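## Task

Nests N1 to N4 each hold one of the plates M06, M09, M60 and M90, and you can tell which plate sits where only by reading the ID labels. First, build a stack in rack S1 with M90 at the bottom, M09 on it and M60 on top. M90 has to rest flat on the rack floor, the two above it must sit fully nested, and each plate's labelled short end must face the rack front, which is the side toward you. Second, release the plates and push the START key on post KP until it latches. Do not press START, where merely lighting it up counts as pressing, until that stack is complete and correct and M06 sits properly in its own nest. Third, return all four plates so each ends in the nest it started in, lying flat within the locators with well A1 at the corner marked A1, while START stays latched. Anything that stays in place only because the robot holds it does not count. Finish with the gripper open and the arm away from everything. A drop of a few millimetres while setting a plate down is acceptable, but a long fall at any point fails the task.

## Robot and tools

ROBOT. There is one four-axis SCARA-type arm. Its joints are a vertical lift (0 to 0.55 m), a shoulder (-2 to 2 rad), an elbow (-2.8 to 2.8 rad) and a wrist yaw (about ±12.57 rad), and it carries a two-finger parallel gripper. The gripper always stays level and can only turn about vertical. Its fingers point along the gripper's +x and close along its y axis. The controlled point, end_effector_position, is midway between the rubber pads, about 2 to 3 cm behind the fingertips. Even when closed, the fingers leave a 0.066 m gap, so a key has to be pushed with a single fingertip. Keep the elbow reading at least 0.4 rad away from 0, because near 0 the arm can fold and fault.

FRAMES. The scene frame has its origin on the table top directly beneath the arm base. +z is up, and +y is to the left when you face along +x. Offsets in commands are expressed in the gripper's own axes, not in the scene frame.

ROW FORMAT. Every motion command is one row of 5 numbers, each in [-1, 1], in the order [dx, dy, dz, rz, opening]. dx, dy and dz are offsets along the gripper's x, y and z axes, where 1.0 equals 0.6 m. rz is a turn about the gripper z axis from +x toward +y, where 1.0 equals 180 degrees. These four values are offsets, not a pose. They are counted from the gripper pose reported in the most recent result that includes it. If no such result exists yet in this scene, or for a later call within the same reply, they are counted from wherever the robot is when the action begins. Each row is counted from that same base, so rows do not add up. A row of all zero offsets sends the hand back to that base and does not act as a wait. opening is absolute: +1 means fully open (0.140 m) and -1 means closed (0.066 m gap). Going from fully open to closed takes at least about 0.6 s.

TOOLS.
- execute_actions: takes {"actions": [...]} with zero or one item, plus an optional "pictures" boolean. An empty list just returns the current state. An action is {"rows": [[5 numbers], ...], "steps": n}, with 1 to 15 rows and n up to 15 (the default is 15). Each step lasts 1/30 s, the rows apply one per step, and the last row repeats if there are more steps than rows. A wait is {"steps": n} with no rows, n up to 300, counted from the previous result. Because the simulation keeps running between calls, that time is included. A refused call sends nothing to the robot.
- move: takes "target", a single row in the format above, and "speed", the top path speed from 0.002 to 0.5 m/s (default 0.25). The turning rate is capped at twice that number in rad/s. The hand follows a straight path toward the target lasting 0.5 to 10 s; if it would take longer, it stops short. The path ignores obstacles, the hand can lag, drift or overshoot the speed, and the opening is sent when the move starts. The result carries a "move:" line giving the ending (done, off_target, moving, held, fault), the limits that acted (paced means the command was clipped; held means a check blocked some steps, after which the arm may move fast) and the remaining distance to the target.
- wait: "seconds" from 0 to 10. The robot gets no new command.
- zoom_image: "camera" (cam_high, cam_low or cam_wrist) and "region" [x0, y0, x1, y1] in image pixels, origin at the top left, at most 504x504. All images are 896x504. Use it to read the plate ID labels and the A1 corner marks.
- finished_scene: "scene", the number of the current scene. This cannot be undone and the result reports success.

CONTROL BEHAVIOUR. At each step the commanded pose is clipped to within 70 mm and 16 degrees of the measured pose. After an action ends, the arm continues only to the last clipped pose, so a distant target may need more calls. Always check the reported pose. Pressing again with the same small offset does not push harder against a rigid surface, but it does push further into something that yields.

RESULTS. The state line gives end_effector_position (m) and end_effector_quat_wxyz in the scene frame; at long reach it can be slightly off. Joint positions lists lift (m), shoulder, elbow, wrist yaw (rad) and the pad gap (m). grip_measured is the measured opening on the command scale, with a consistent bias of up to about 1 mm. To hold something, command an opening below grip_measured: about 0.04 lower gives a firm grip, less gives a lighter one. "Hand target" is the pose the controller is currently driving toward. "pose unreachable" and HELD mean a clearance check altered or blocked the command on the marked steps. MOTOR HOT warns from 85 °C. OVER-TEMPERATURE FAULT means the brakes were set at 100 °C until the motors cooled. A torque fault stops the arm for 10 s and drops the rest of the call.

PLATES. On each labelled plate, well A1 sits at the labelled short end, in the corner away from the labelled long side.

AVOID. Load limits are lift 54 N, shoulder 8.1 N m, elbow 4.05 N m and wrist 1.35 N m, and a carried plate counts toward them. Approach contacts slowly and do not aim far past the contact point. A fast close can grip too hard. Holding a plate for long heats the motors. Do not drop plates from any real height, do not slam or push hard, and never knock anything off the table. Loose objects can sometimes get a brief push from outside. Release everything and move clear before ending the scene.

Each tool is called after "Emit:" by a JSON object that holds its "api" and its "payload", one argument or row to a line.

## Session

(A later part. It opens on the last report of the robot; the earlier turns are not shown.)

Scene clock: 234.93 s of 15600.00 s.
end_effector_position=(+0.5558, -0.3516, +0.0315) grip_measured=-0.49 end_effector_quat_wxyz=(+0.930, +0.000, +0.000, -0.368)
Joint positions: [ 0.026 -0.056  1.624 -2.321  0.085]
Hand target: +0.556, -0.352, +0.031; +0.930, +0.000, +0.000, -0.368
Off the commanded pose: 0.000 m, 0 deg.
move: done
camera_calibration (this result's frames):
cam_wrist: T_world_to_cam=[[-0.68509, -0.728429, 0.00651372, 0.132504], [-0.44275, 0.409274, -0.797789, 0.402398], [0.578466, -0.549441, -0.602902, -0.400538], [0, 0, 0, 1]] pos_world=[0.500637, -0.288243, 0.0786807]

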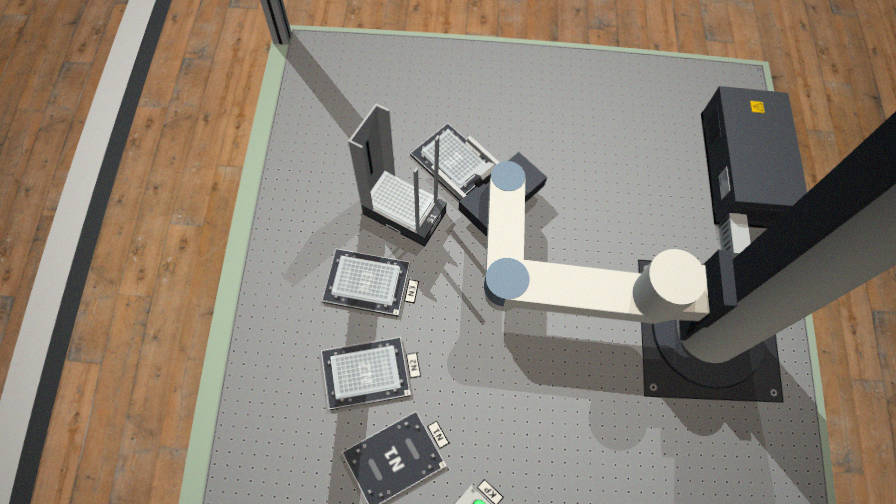

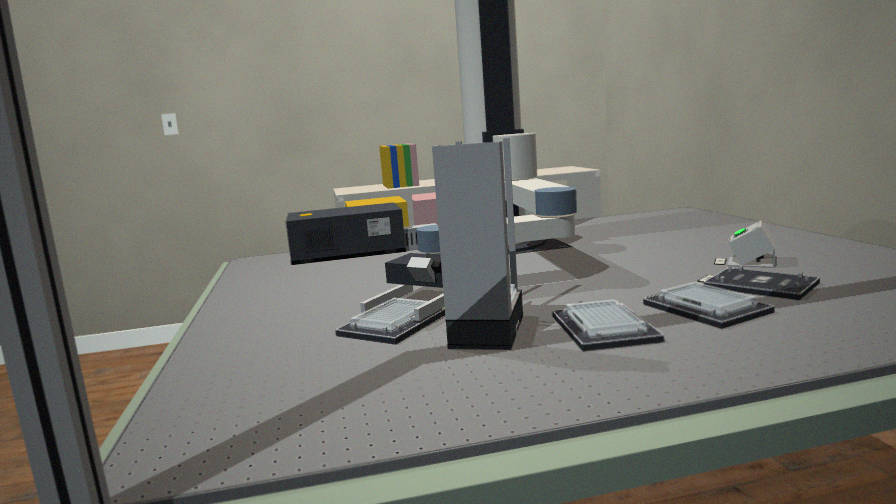

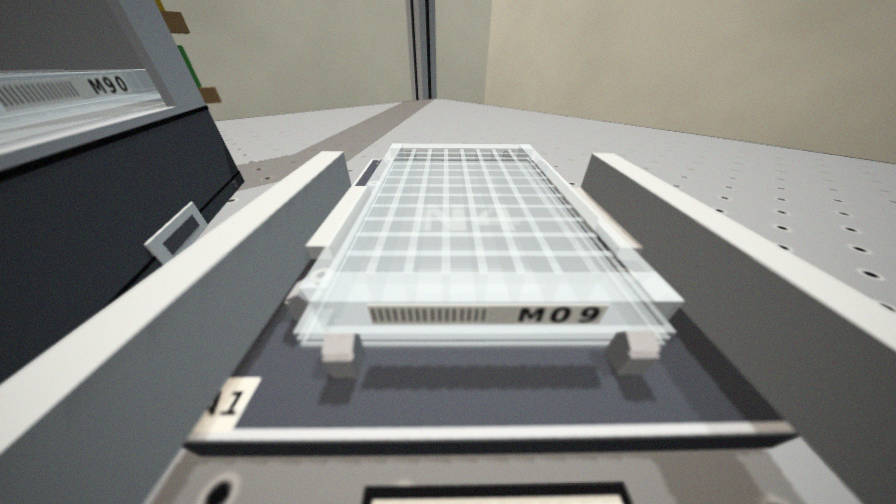

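Emit:
{"api": "move", "payload": {
  "target": [0,0,0,0,0.1]
}}

Emit:
{"api": "move", "payload": {
  "target": [0,0,0.0608,0,0.1],
  "speed": 0.1
}}

Emit:
{"api": "move", "payload": {
  "target": [-0.25,0,0,0,0.1]
}}

Emit:
{"api": "move", "payload": {
  "target": [-0.0063,0.2041,0,0.0974,0.1],
  "speed": 0.15
}}

Emit:
{"api": "move", "payload": {
  "target": [0.25,0,0,0,0.1],
  "speed": 0.12
}}

Scene clock: 241.70 s of 15600.00 s.
end_effector_position=(+0.5557, -0.3516, +0.0315) grip_measured=+0.10 end_effector_quat_wxyz=(+0.930, +0.000, +0.000, -0.368)
Joint positions: [ 0.026 -0.056  1.624 -2.321  0.107]
Hand target: +0.556, -0.352, +0.031; +0.930, +0.000, +0.000, -0.368
Off the commanded pose: 0.000 m, 0 deg.
After step 90, 3.27 s passed at rest.
move: done
camera_calibration (this result's frames):
cam_wrist: T_world_to_cam=[[-0.685094, -0.728426, 0.00651372, 0.132506], [-0.442748, 0.409276, -0.797789, 0.402398], [0.578464, -0.549444, -0.602902, -0.400537], [0, 0, 0, 1]] pos_world=[0.500636, -0.288244, 0.0786807]

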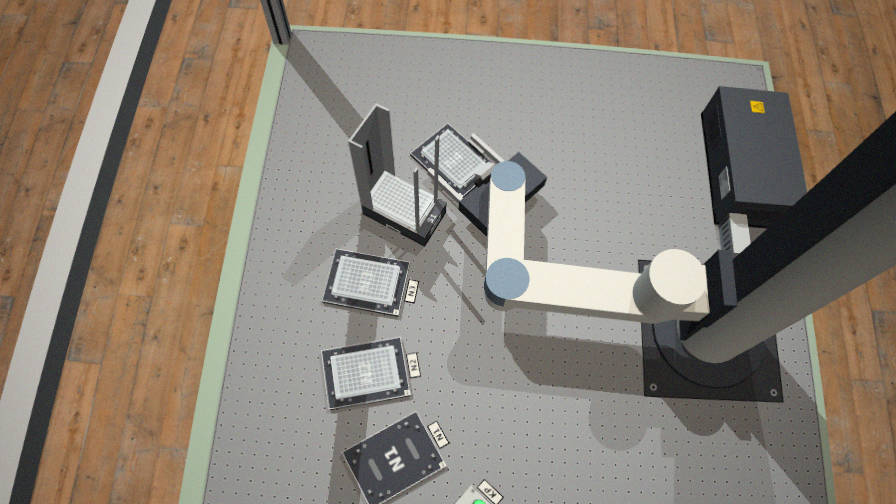

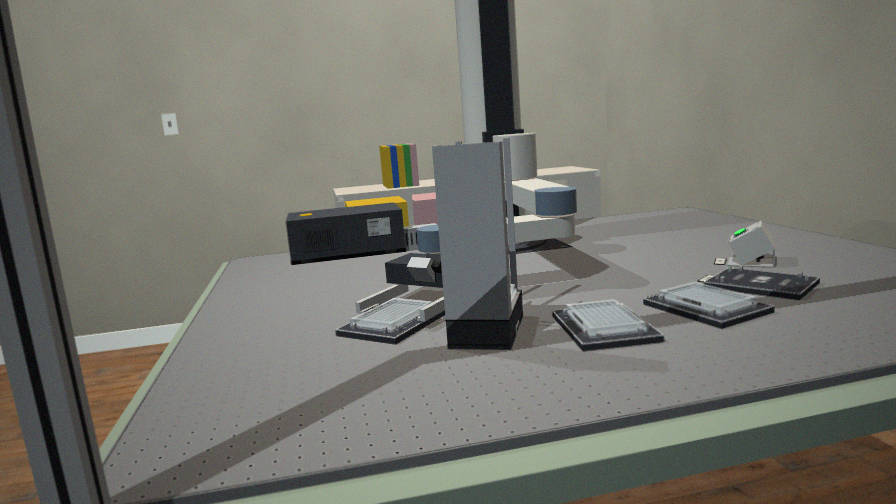

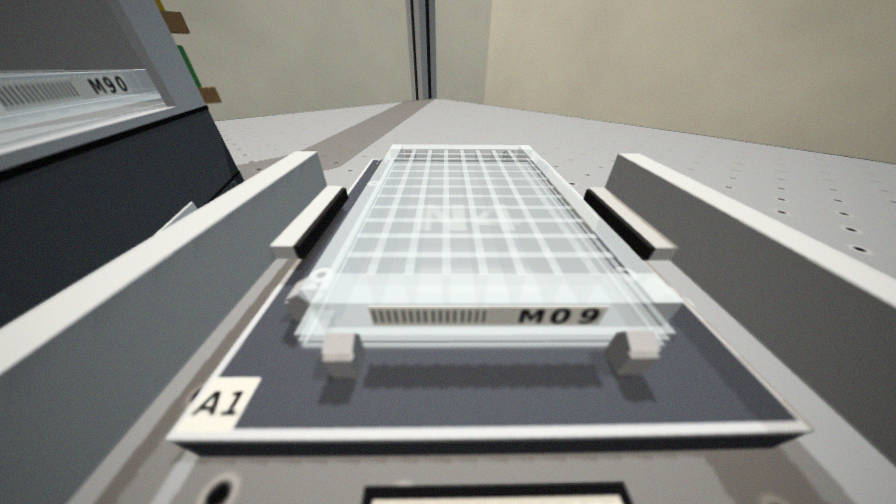

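Scene clock: 242.43 s of 15600.00 s.
end_effector_position=(+0.5558, -0.3516, +0.0680) grip_measured=+0.10 end_effector_quat_wxyz=(+0.930, +0.000, +0.000, -0.368)
Joint positions: [ 0.063 -0.056  1.624 -2.321  0.107]
Hand target: +0.556, -0.352, +0.068; +0.930, +0.000, +0.000, -0.368
Off the commanded pose: 0.000 m, 0 deg.
move: done
camera_calibration (this result's frames):
cam_wrist: T_world_to_cam=[[-0.685069, -0.728449, 0.00651372, 0.132256], [-0.442762, 0.409261, -0.797789, 0.431556], [0.578483, -0.549424, -0.602902, -0.378514], [0, 0, 0, 1]] pos_world=[0.500645, -0.288242, 0.115222]

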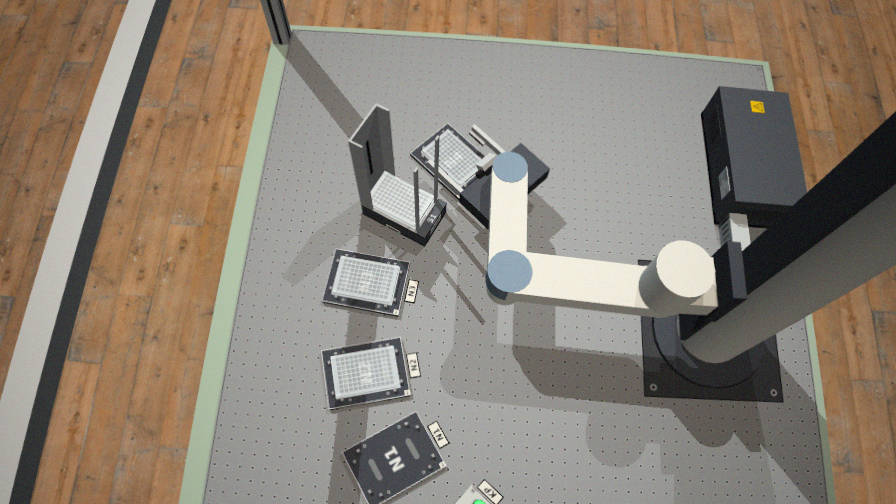

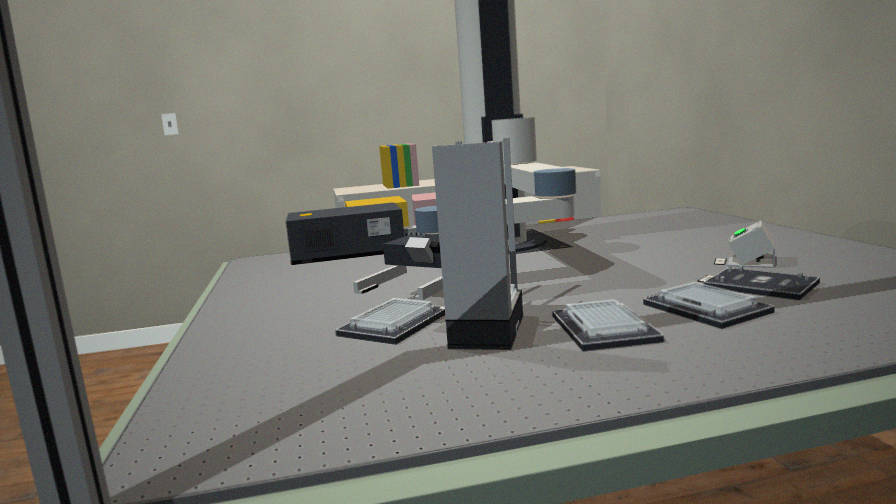

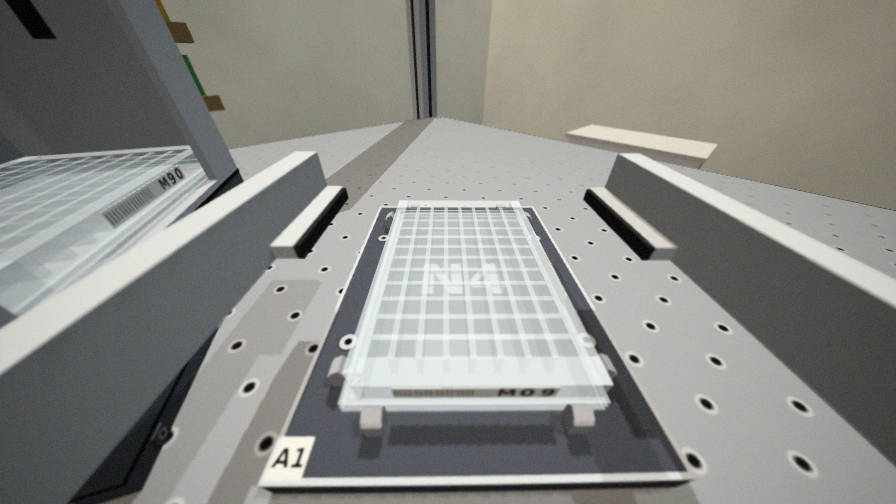

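Scene clock: 243.43 s of 15600.00 s.
end_effector_position=(+0.4463, -0.2490, +0.0680) grip_measured=+0.10 end_effector_quat_wxyz=(+0.930, +0.000, +0.000, -0.368)
Joint positions: [ 0.063  0.228  0.897 -1.879  0.107]
Hand target: +0.446, -0.249, +0.068; +0.930, +0.000, +0.000, -0.368
Off the commanded pose: 0.000 m, 0 deg.
move: done
camera_calibration (this result's frames):
cam_wrist: T_world_to_cam=[[-0.685185, -0.72834, 0.00651372, 0.132135], [-0.442697, 0.409332, -0.797789, 0.341079], [0.578395, -0.549517, -0.602902, -0.258822], [0, 0, 0, 1]] pos_world=[0.391233, -0.185603, 0.115204]

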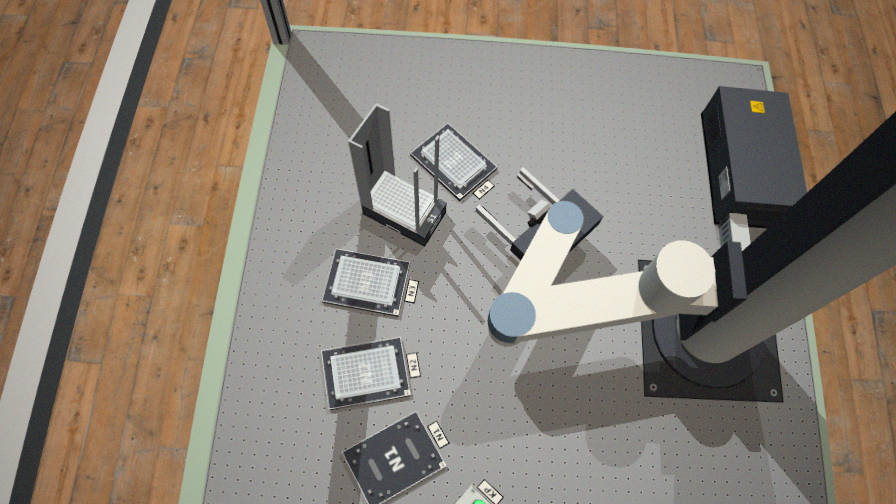

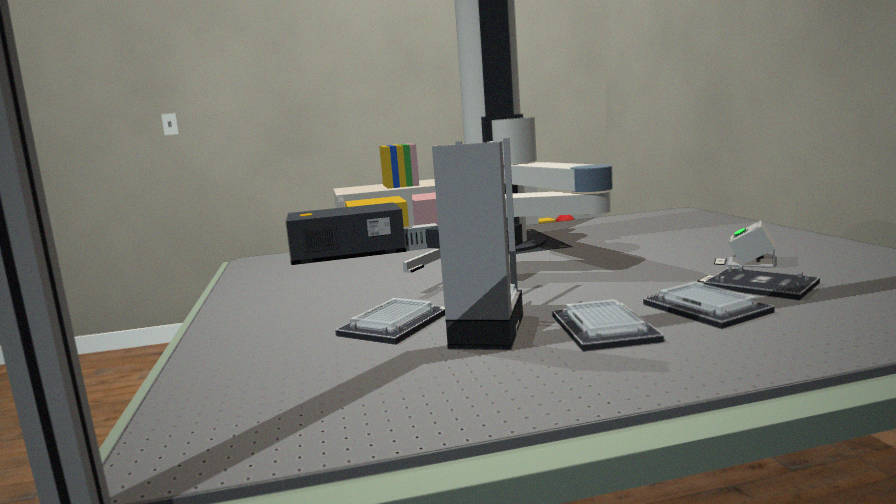

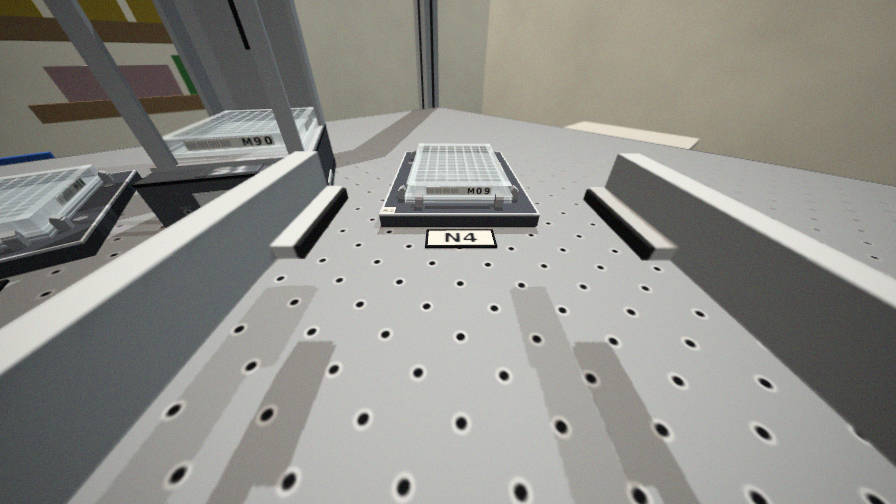

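Scene clock: 244.77 s of 15600.00 s.
end_effector_position=(+0.5275, -0.1570, +0.0680) grip_measured=+0.10 end_effector_quat_wxyz=(+0.975, +0.000, +0.000, -0.222)
Joint positions: [ 0.063  0.537  0.974 -1.958  0.107]
Hand target: +0.527, -0.157, +0.068; +0.975, +0.000, +0.000, -0.222
Off the commanded pose: 0.000 m, 0 deg.
move: done
camera_calibration (this result's frames):
cam_wrist: T_world_to_cam=[[-0.43347, -0.901144, 0.00651372, 0.0948459], [-0.545577, 0.256668, -0.797789, 0.369638], [0.717251, -0.349372, -0.602902, -0.297015], [0, 0, 0, 1]] pos_world=[0.455814, -0.113173, 0.115204]

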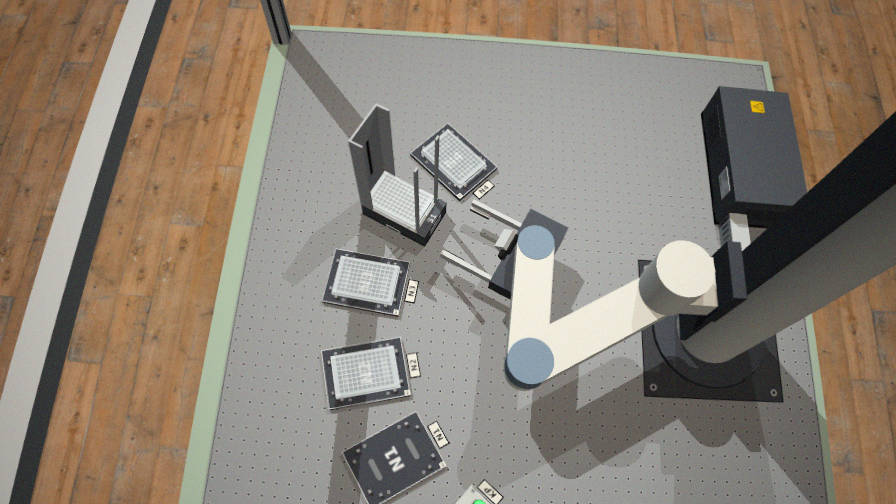

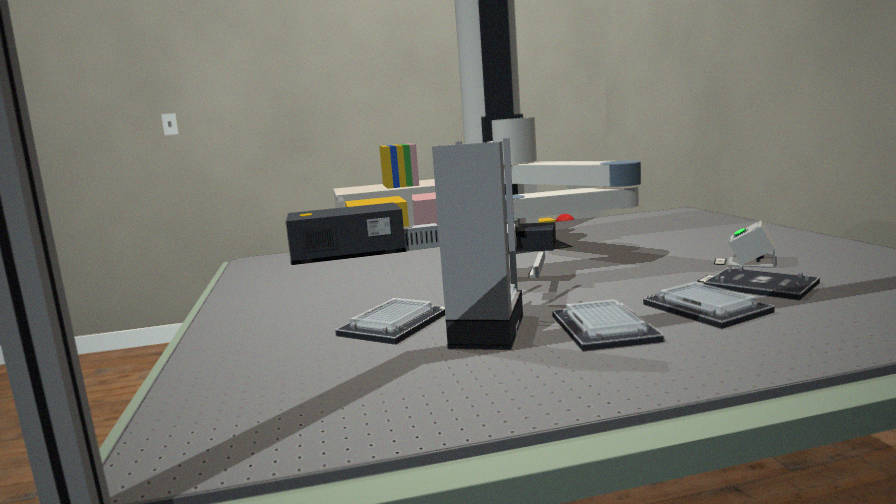

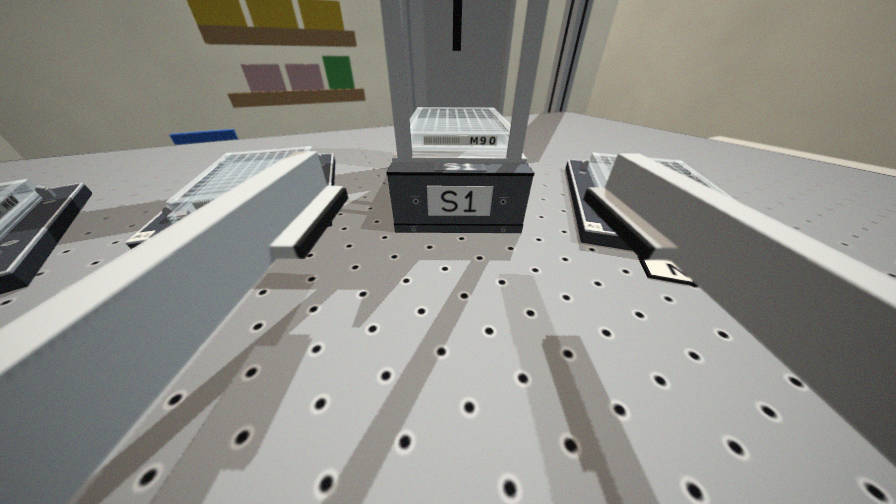

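Scene clock: 246.33 s of 15600.00 s.
end_effector_position=(+0.6627, -0.2218, +0.0680) grip_measured=+0.10 end_effector_quat_wxyz=(+0.975, +0.000, +0.000, -0.222)
Joint positions: [ 0.063  0.223  1.725 -2.395  0.107]
Hand target: +0.663, -0.222, +0.068; +0.975, +0.000, +0.000, -0.222
Off the commanded pose: 0.000 m, 0 deg.
move: done
camera_calibration (this result's frames):
cam_wrist: T_world_to_cam=[[-0.433304, -0.901224, 0.00651372, 0.0949264], [-0.545625, 0.256567, -0.797789, 0.460085], [0.717315, -0.349239, -0.602902, -0.416696], [0, 0, 0, 1]] pos_world=[0.591068, -0.178019, 0.115205]

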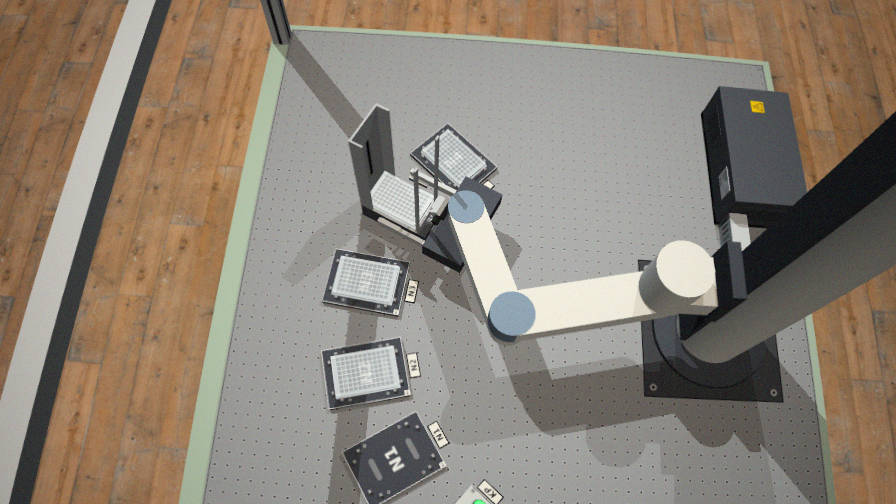

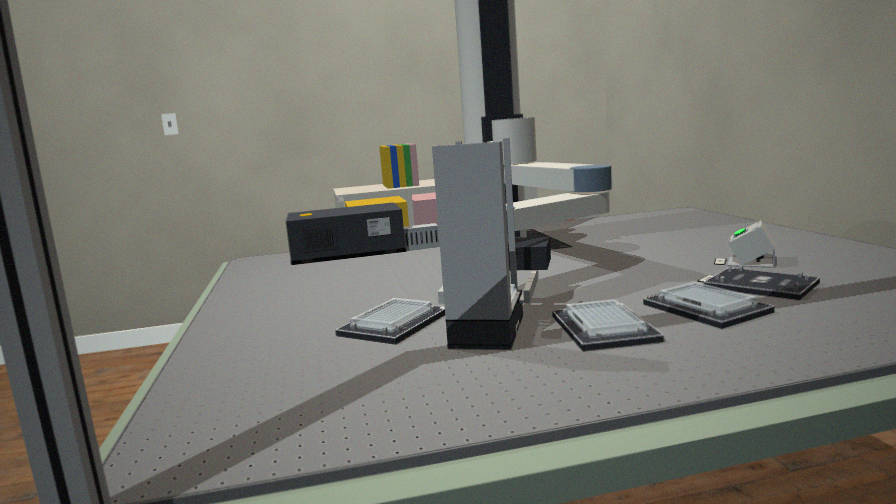

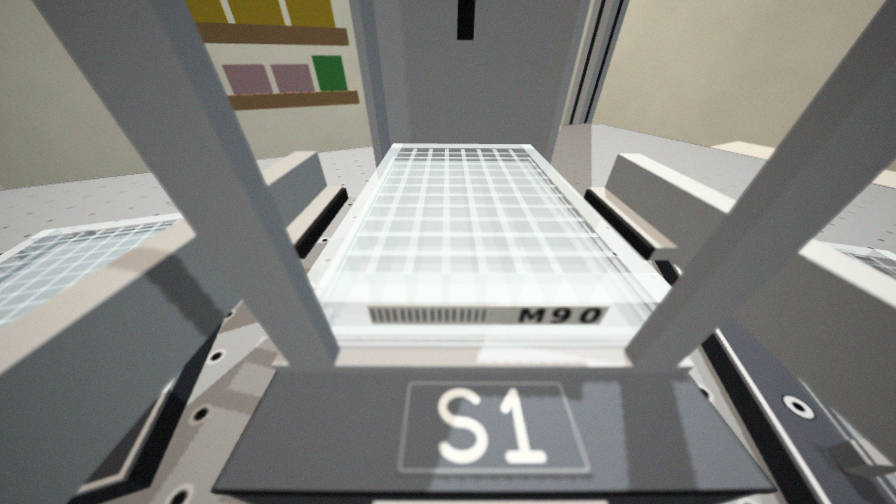

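Emit:
{"api": "move", "payload": {
  "target": [0,-0.0003,0,0,-0.6]
}}

Emit:
{"api": "move", "payload": {
  "target": [0,0,0.438,0,-0.6],
  "speed": 0.1
}}

Emit:
{"api": "move", "payload": {
  "target": [-0.4187,0.7522,0,0.3227,-0.6]
}}

Emit:
{"api": "move", "payload": {
  "target": [0,0,-0.483,0,-0.6],
  "speed": 0.2
}}

Scene clock: 250.50 s of 15600.00 s.
end_effector_position=(+0.6627, -0.2218, +0.0680) grip_measured=-0.49 end_effector_quat_wxyz=(+0.975, +0.000, +0.000, -0.222)
Joint positions: [ 0.063  0.223  1.725 -2.395  0.085]
Hand target: +0.663, -0.222, +0.068; +0.975, +0.000, +0.000, -0.222
Off the commanded pose: 0.000 m, 0 deg.
After step 90, 0.47 s passed at rest.
move: done
camera_calibration (this result's frames):
cam_wrist: T_world_to_cam=[[-0.433087, -0.901328, 0.00651372, 0.0947206], [-0.545686, 0.256436, -0.797789, 0.460098], [0.717399, -0.349067, -0.602902, -0.416716], [0, 0, 0, 1]] pos_world=[0.591043, -0.178073, 0.115205]

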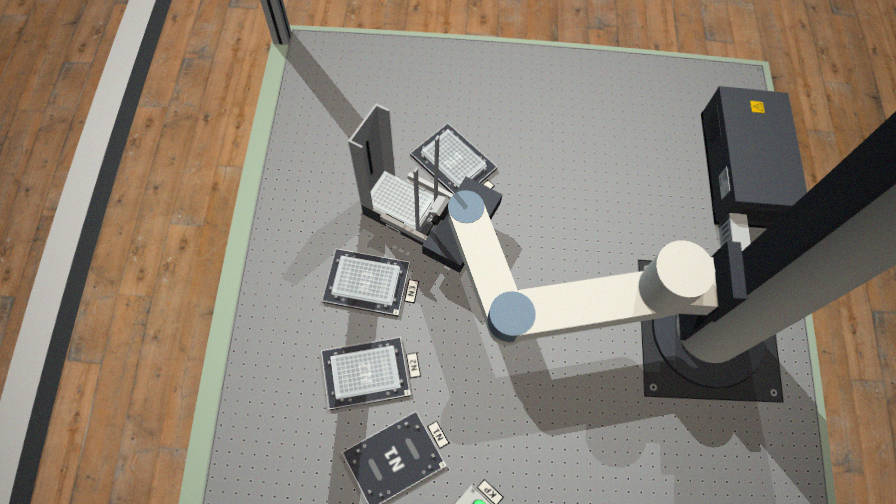

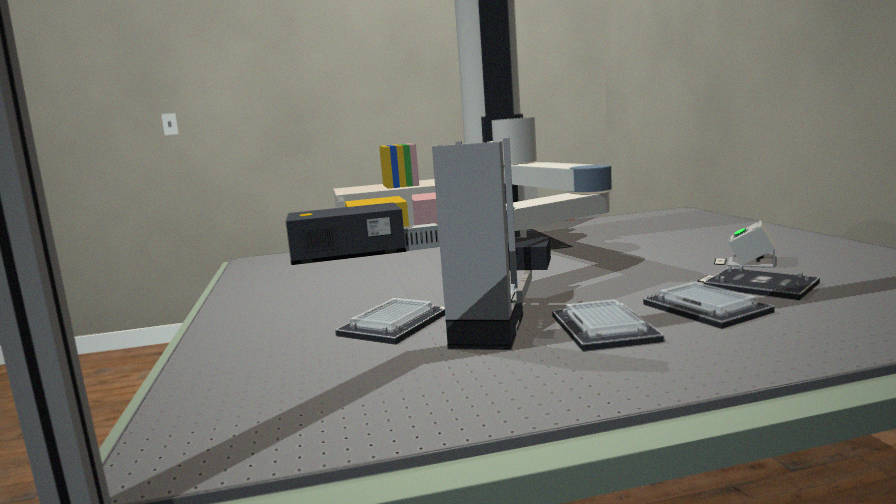

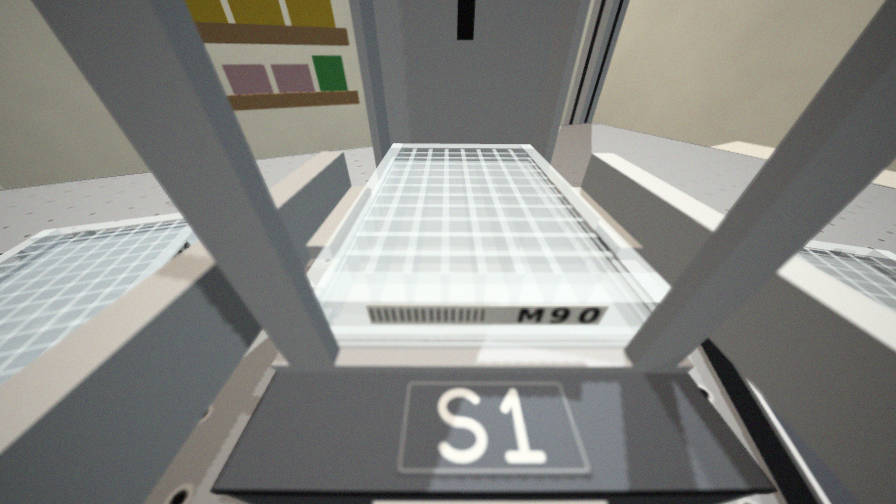

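Scene clock: 253.43 s of 15600.00 s.
end_effector_position=(+0.6627, -0.2218, +0.3309) grip_measured=-0.49 end_effector_quat_wxyz=(+0.975, +0.000, +0.000, -0.222)
Joint positions: [ 0.326  0.223  1.725 -2.395  0.085]
Hand target: +0.663, -0.222, +0.331; +0.975, +0.000, +0.000, -0.222
Off the commanded pose: 0.000 m, 0 deg.
move: done
camera_calibration (this result's frames):
cam_wrist: T_world_to_cam=[[-0.433021, -0.90136, 0.00651372, 0.0929873], [-0.545705, 0.256396, -0.797789, 0.669804], [0.717425, -0.349014, -0.602902, -0.258253], [0, 0, 0, 1]] pos_world=[0.591058, -0.178054, 0.378055]

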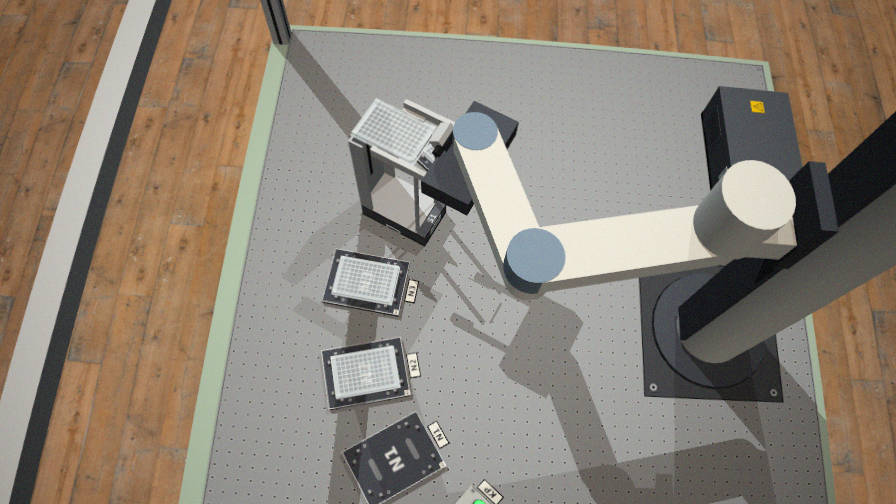

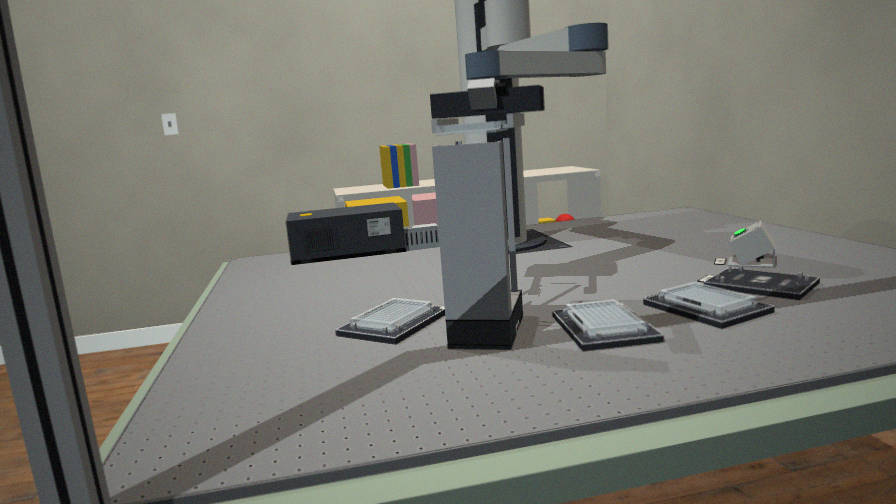

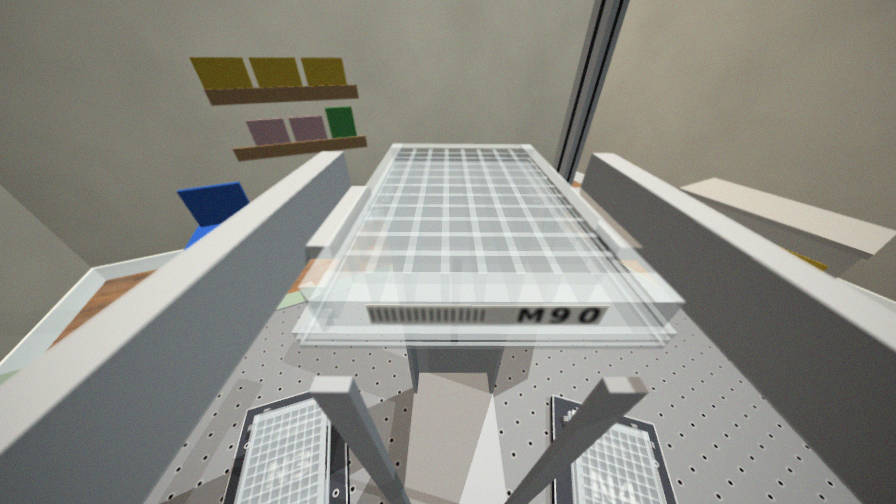

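Scene clock: 255.83 s of 15600.00 s.
end_effector_position=(+0.6310, +0.2939, +0.3309) grip_measured=-0.49 end_effector_quat_wxyz=(+0.960, +0.000, +0.000, +0.280)
Joint positions: [ 0.326  1.199  1.766 -2.397  0.085]
Hand target: +0.631, +0.294, +0.331; +0.960, +0.000, +0.000, +0.280
Off the commanded pose: 0.000 m, 0 deg.
move: done
camera_calibration (this result's frames):
cam_wrist: T_world_to_cam=[[0.536651, -0.843779, 0.00651372, -0.0846585], [-0.505949, -0.327946, -0.797789, 0.66692], [0.675294, 0.424838, -0.602902, -0.256357], [0, 0, 0, 1]] pos_world=[0.555976, 0.256191, 0.378055]

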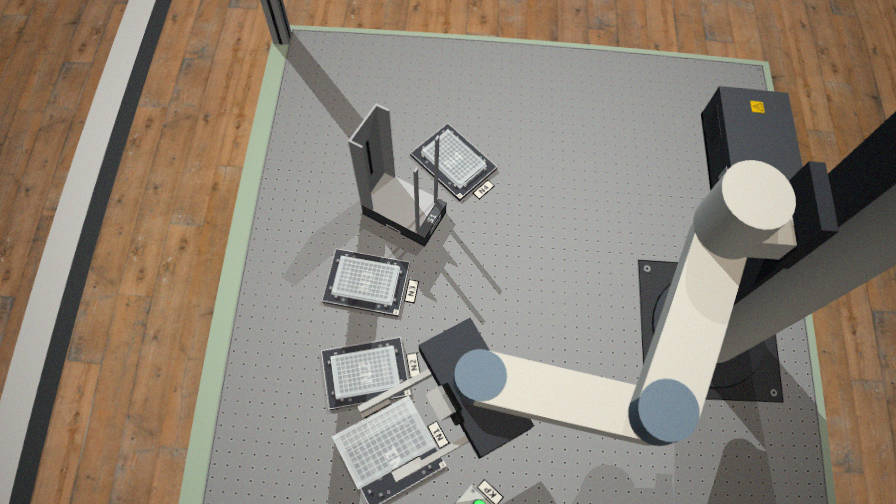

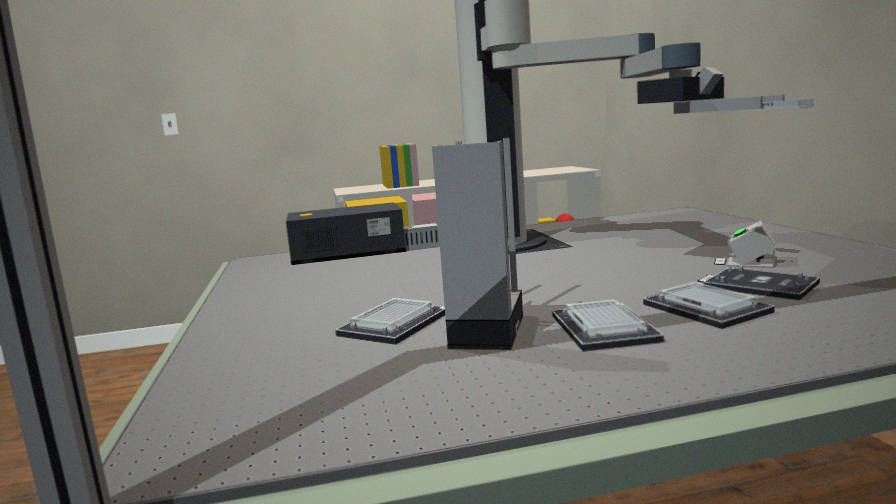

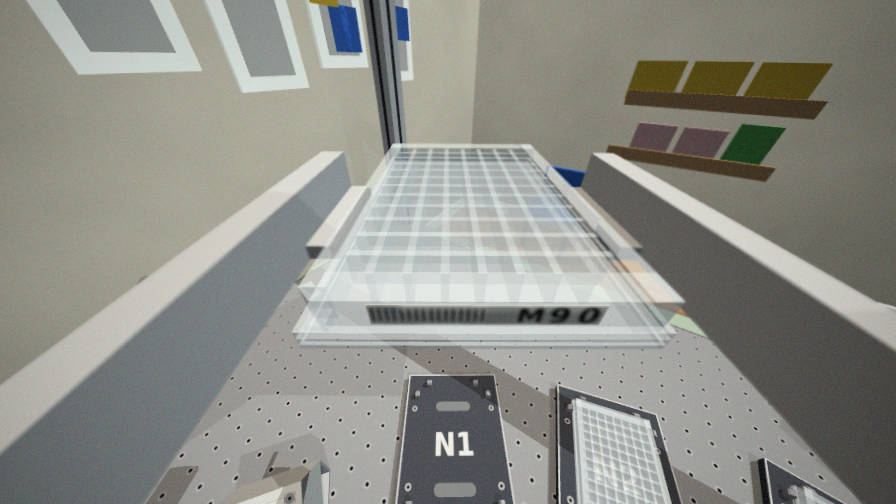

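Scene clock: 257.67 s of 15600.00 s.
end_effector_position=(+0.6310, +0.2939, +0.0410) grip_measured=-0.49 end_effector_quat_wxyz=(+0.960, +0.000, +0.000, +0.280)
Joint positions: [ 0.036  1.199  1.766 -2.397  0.085]
Hand target: +0.631, +0.294, +0.041; +0.960, +0.000, +0.000, +0.280
Off the commanded pose: 0.000 m, 0 deg.
move: done
camera_calibration (this result's frames):
cam_wrist: T_world_to_cam=[[0.536627, -0.843795, 0.00651372, -0.0827616], [-0.505958, -0.327932, -0.797789, 0.435662], [0.675306, 0.424819, -0.602902, -0.431122], [0, 0, 0, 1]] pos_world=[0.555978, 0.256182, 0.088181]

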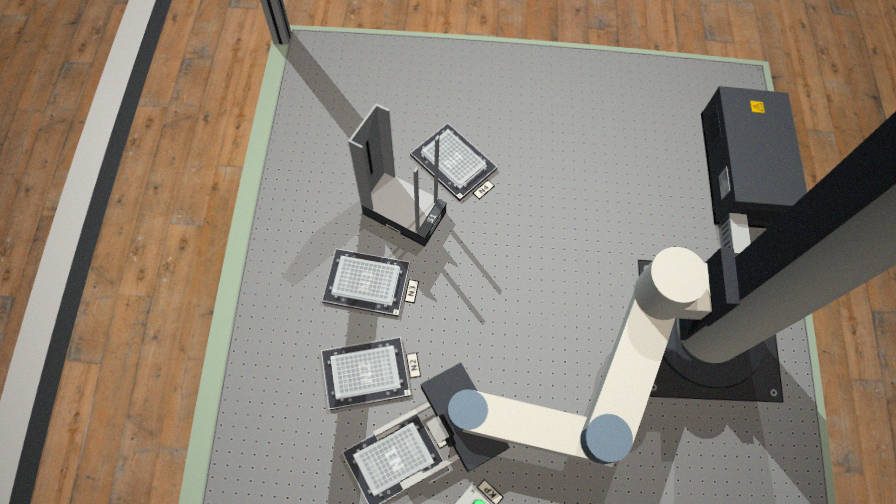

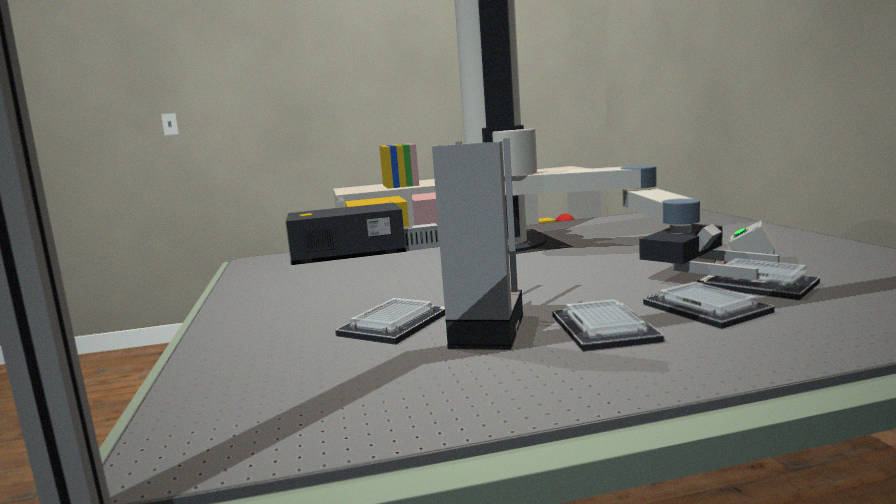

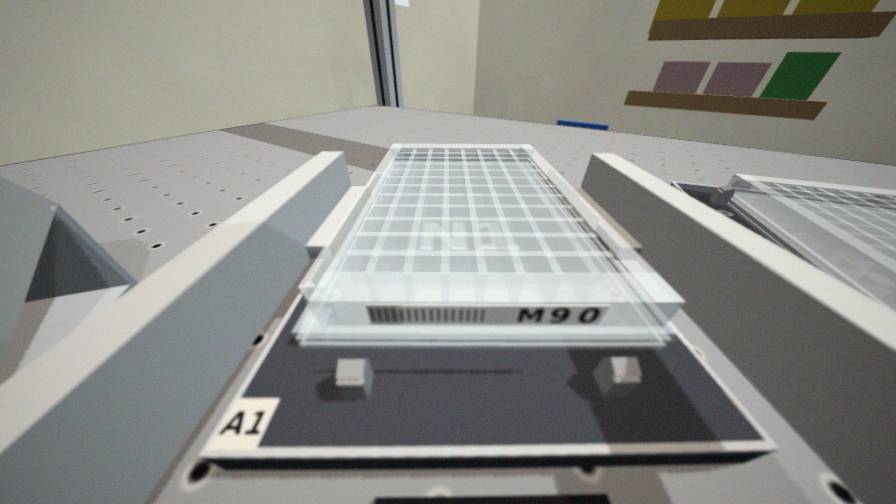

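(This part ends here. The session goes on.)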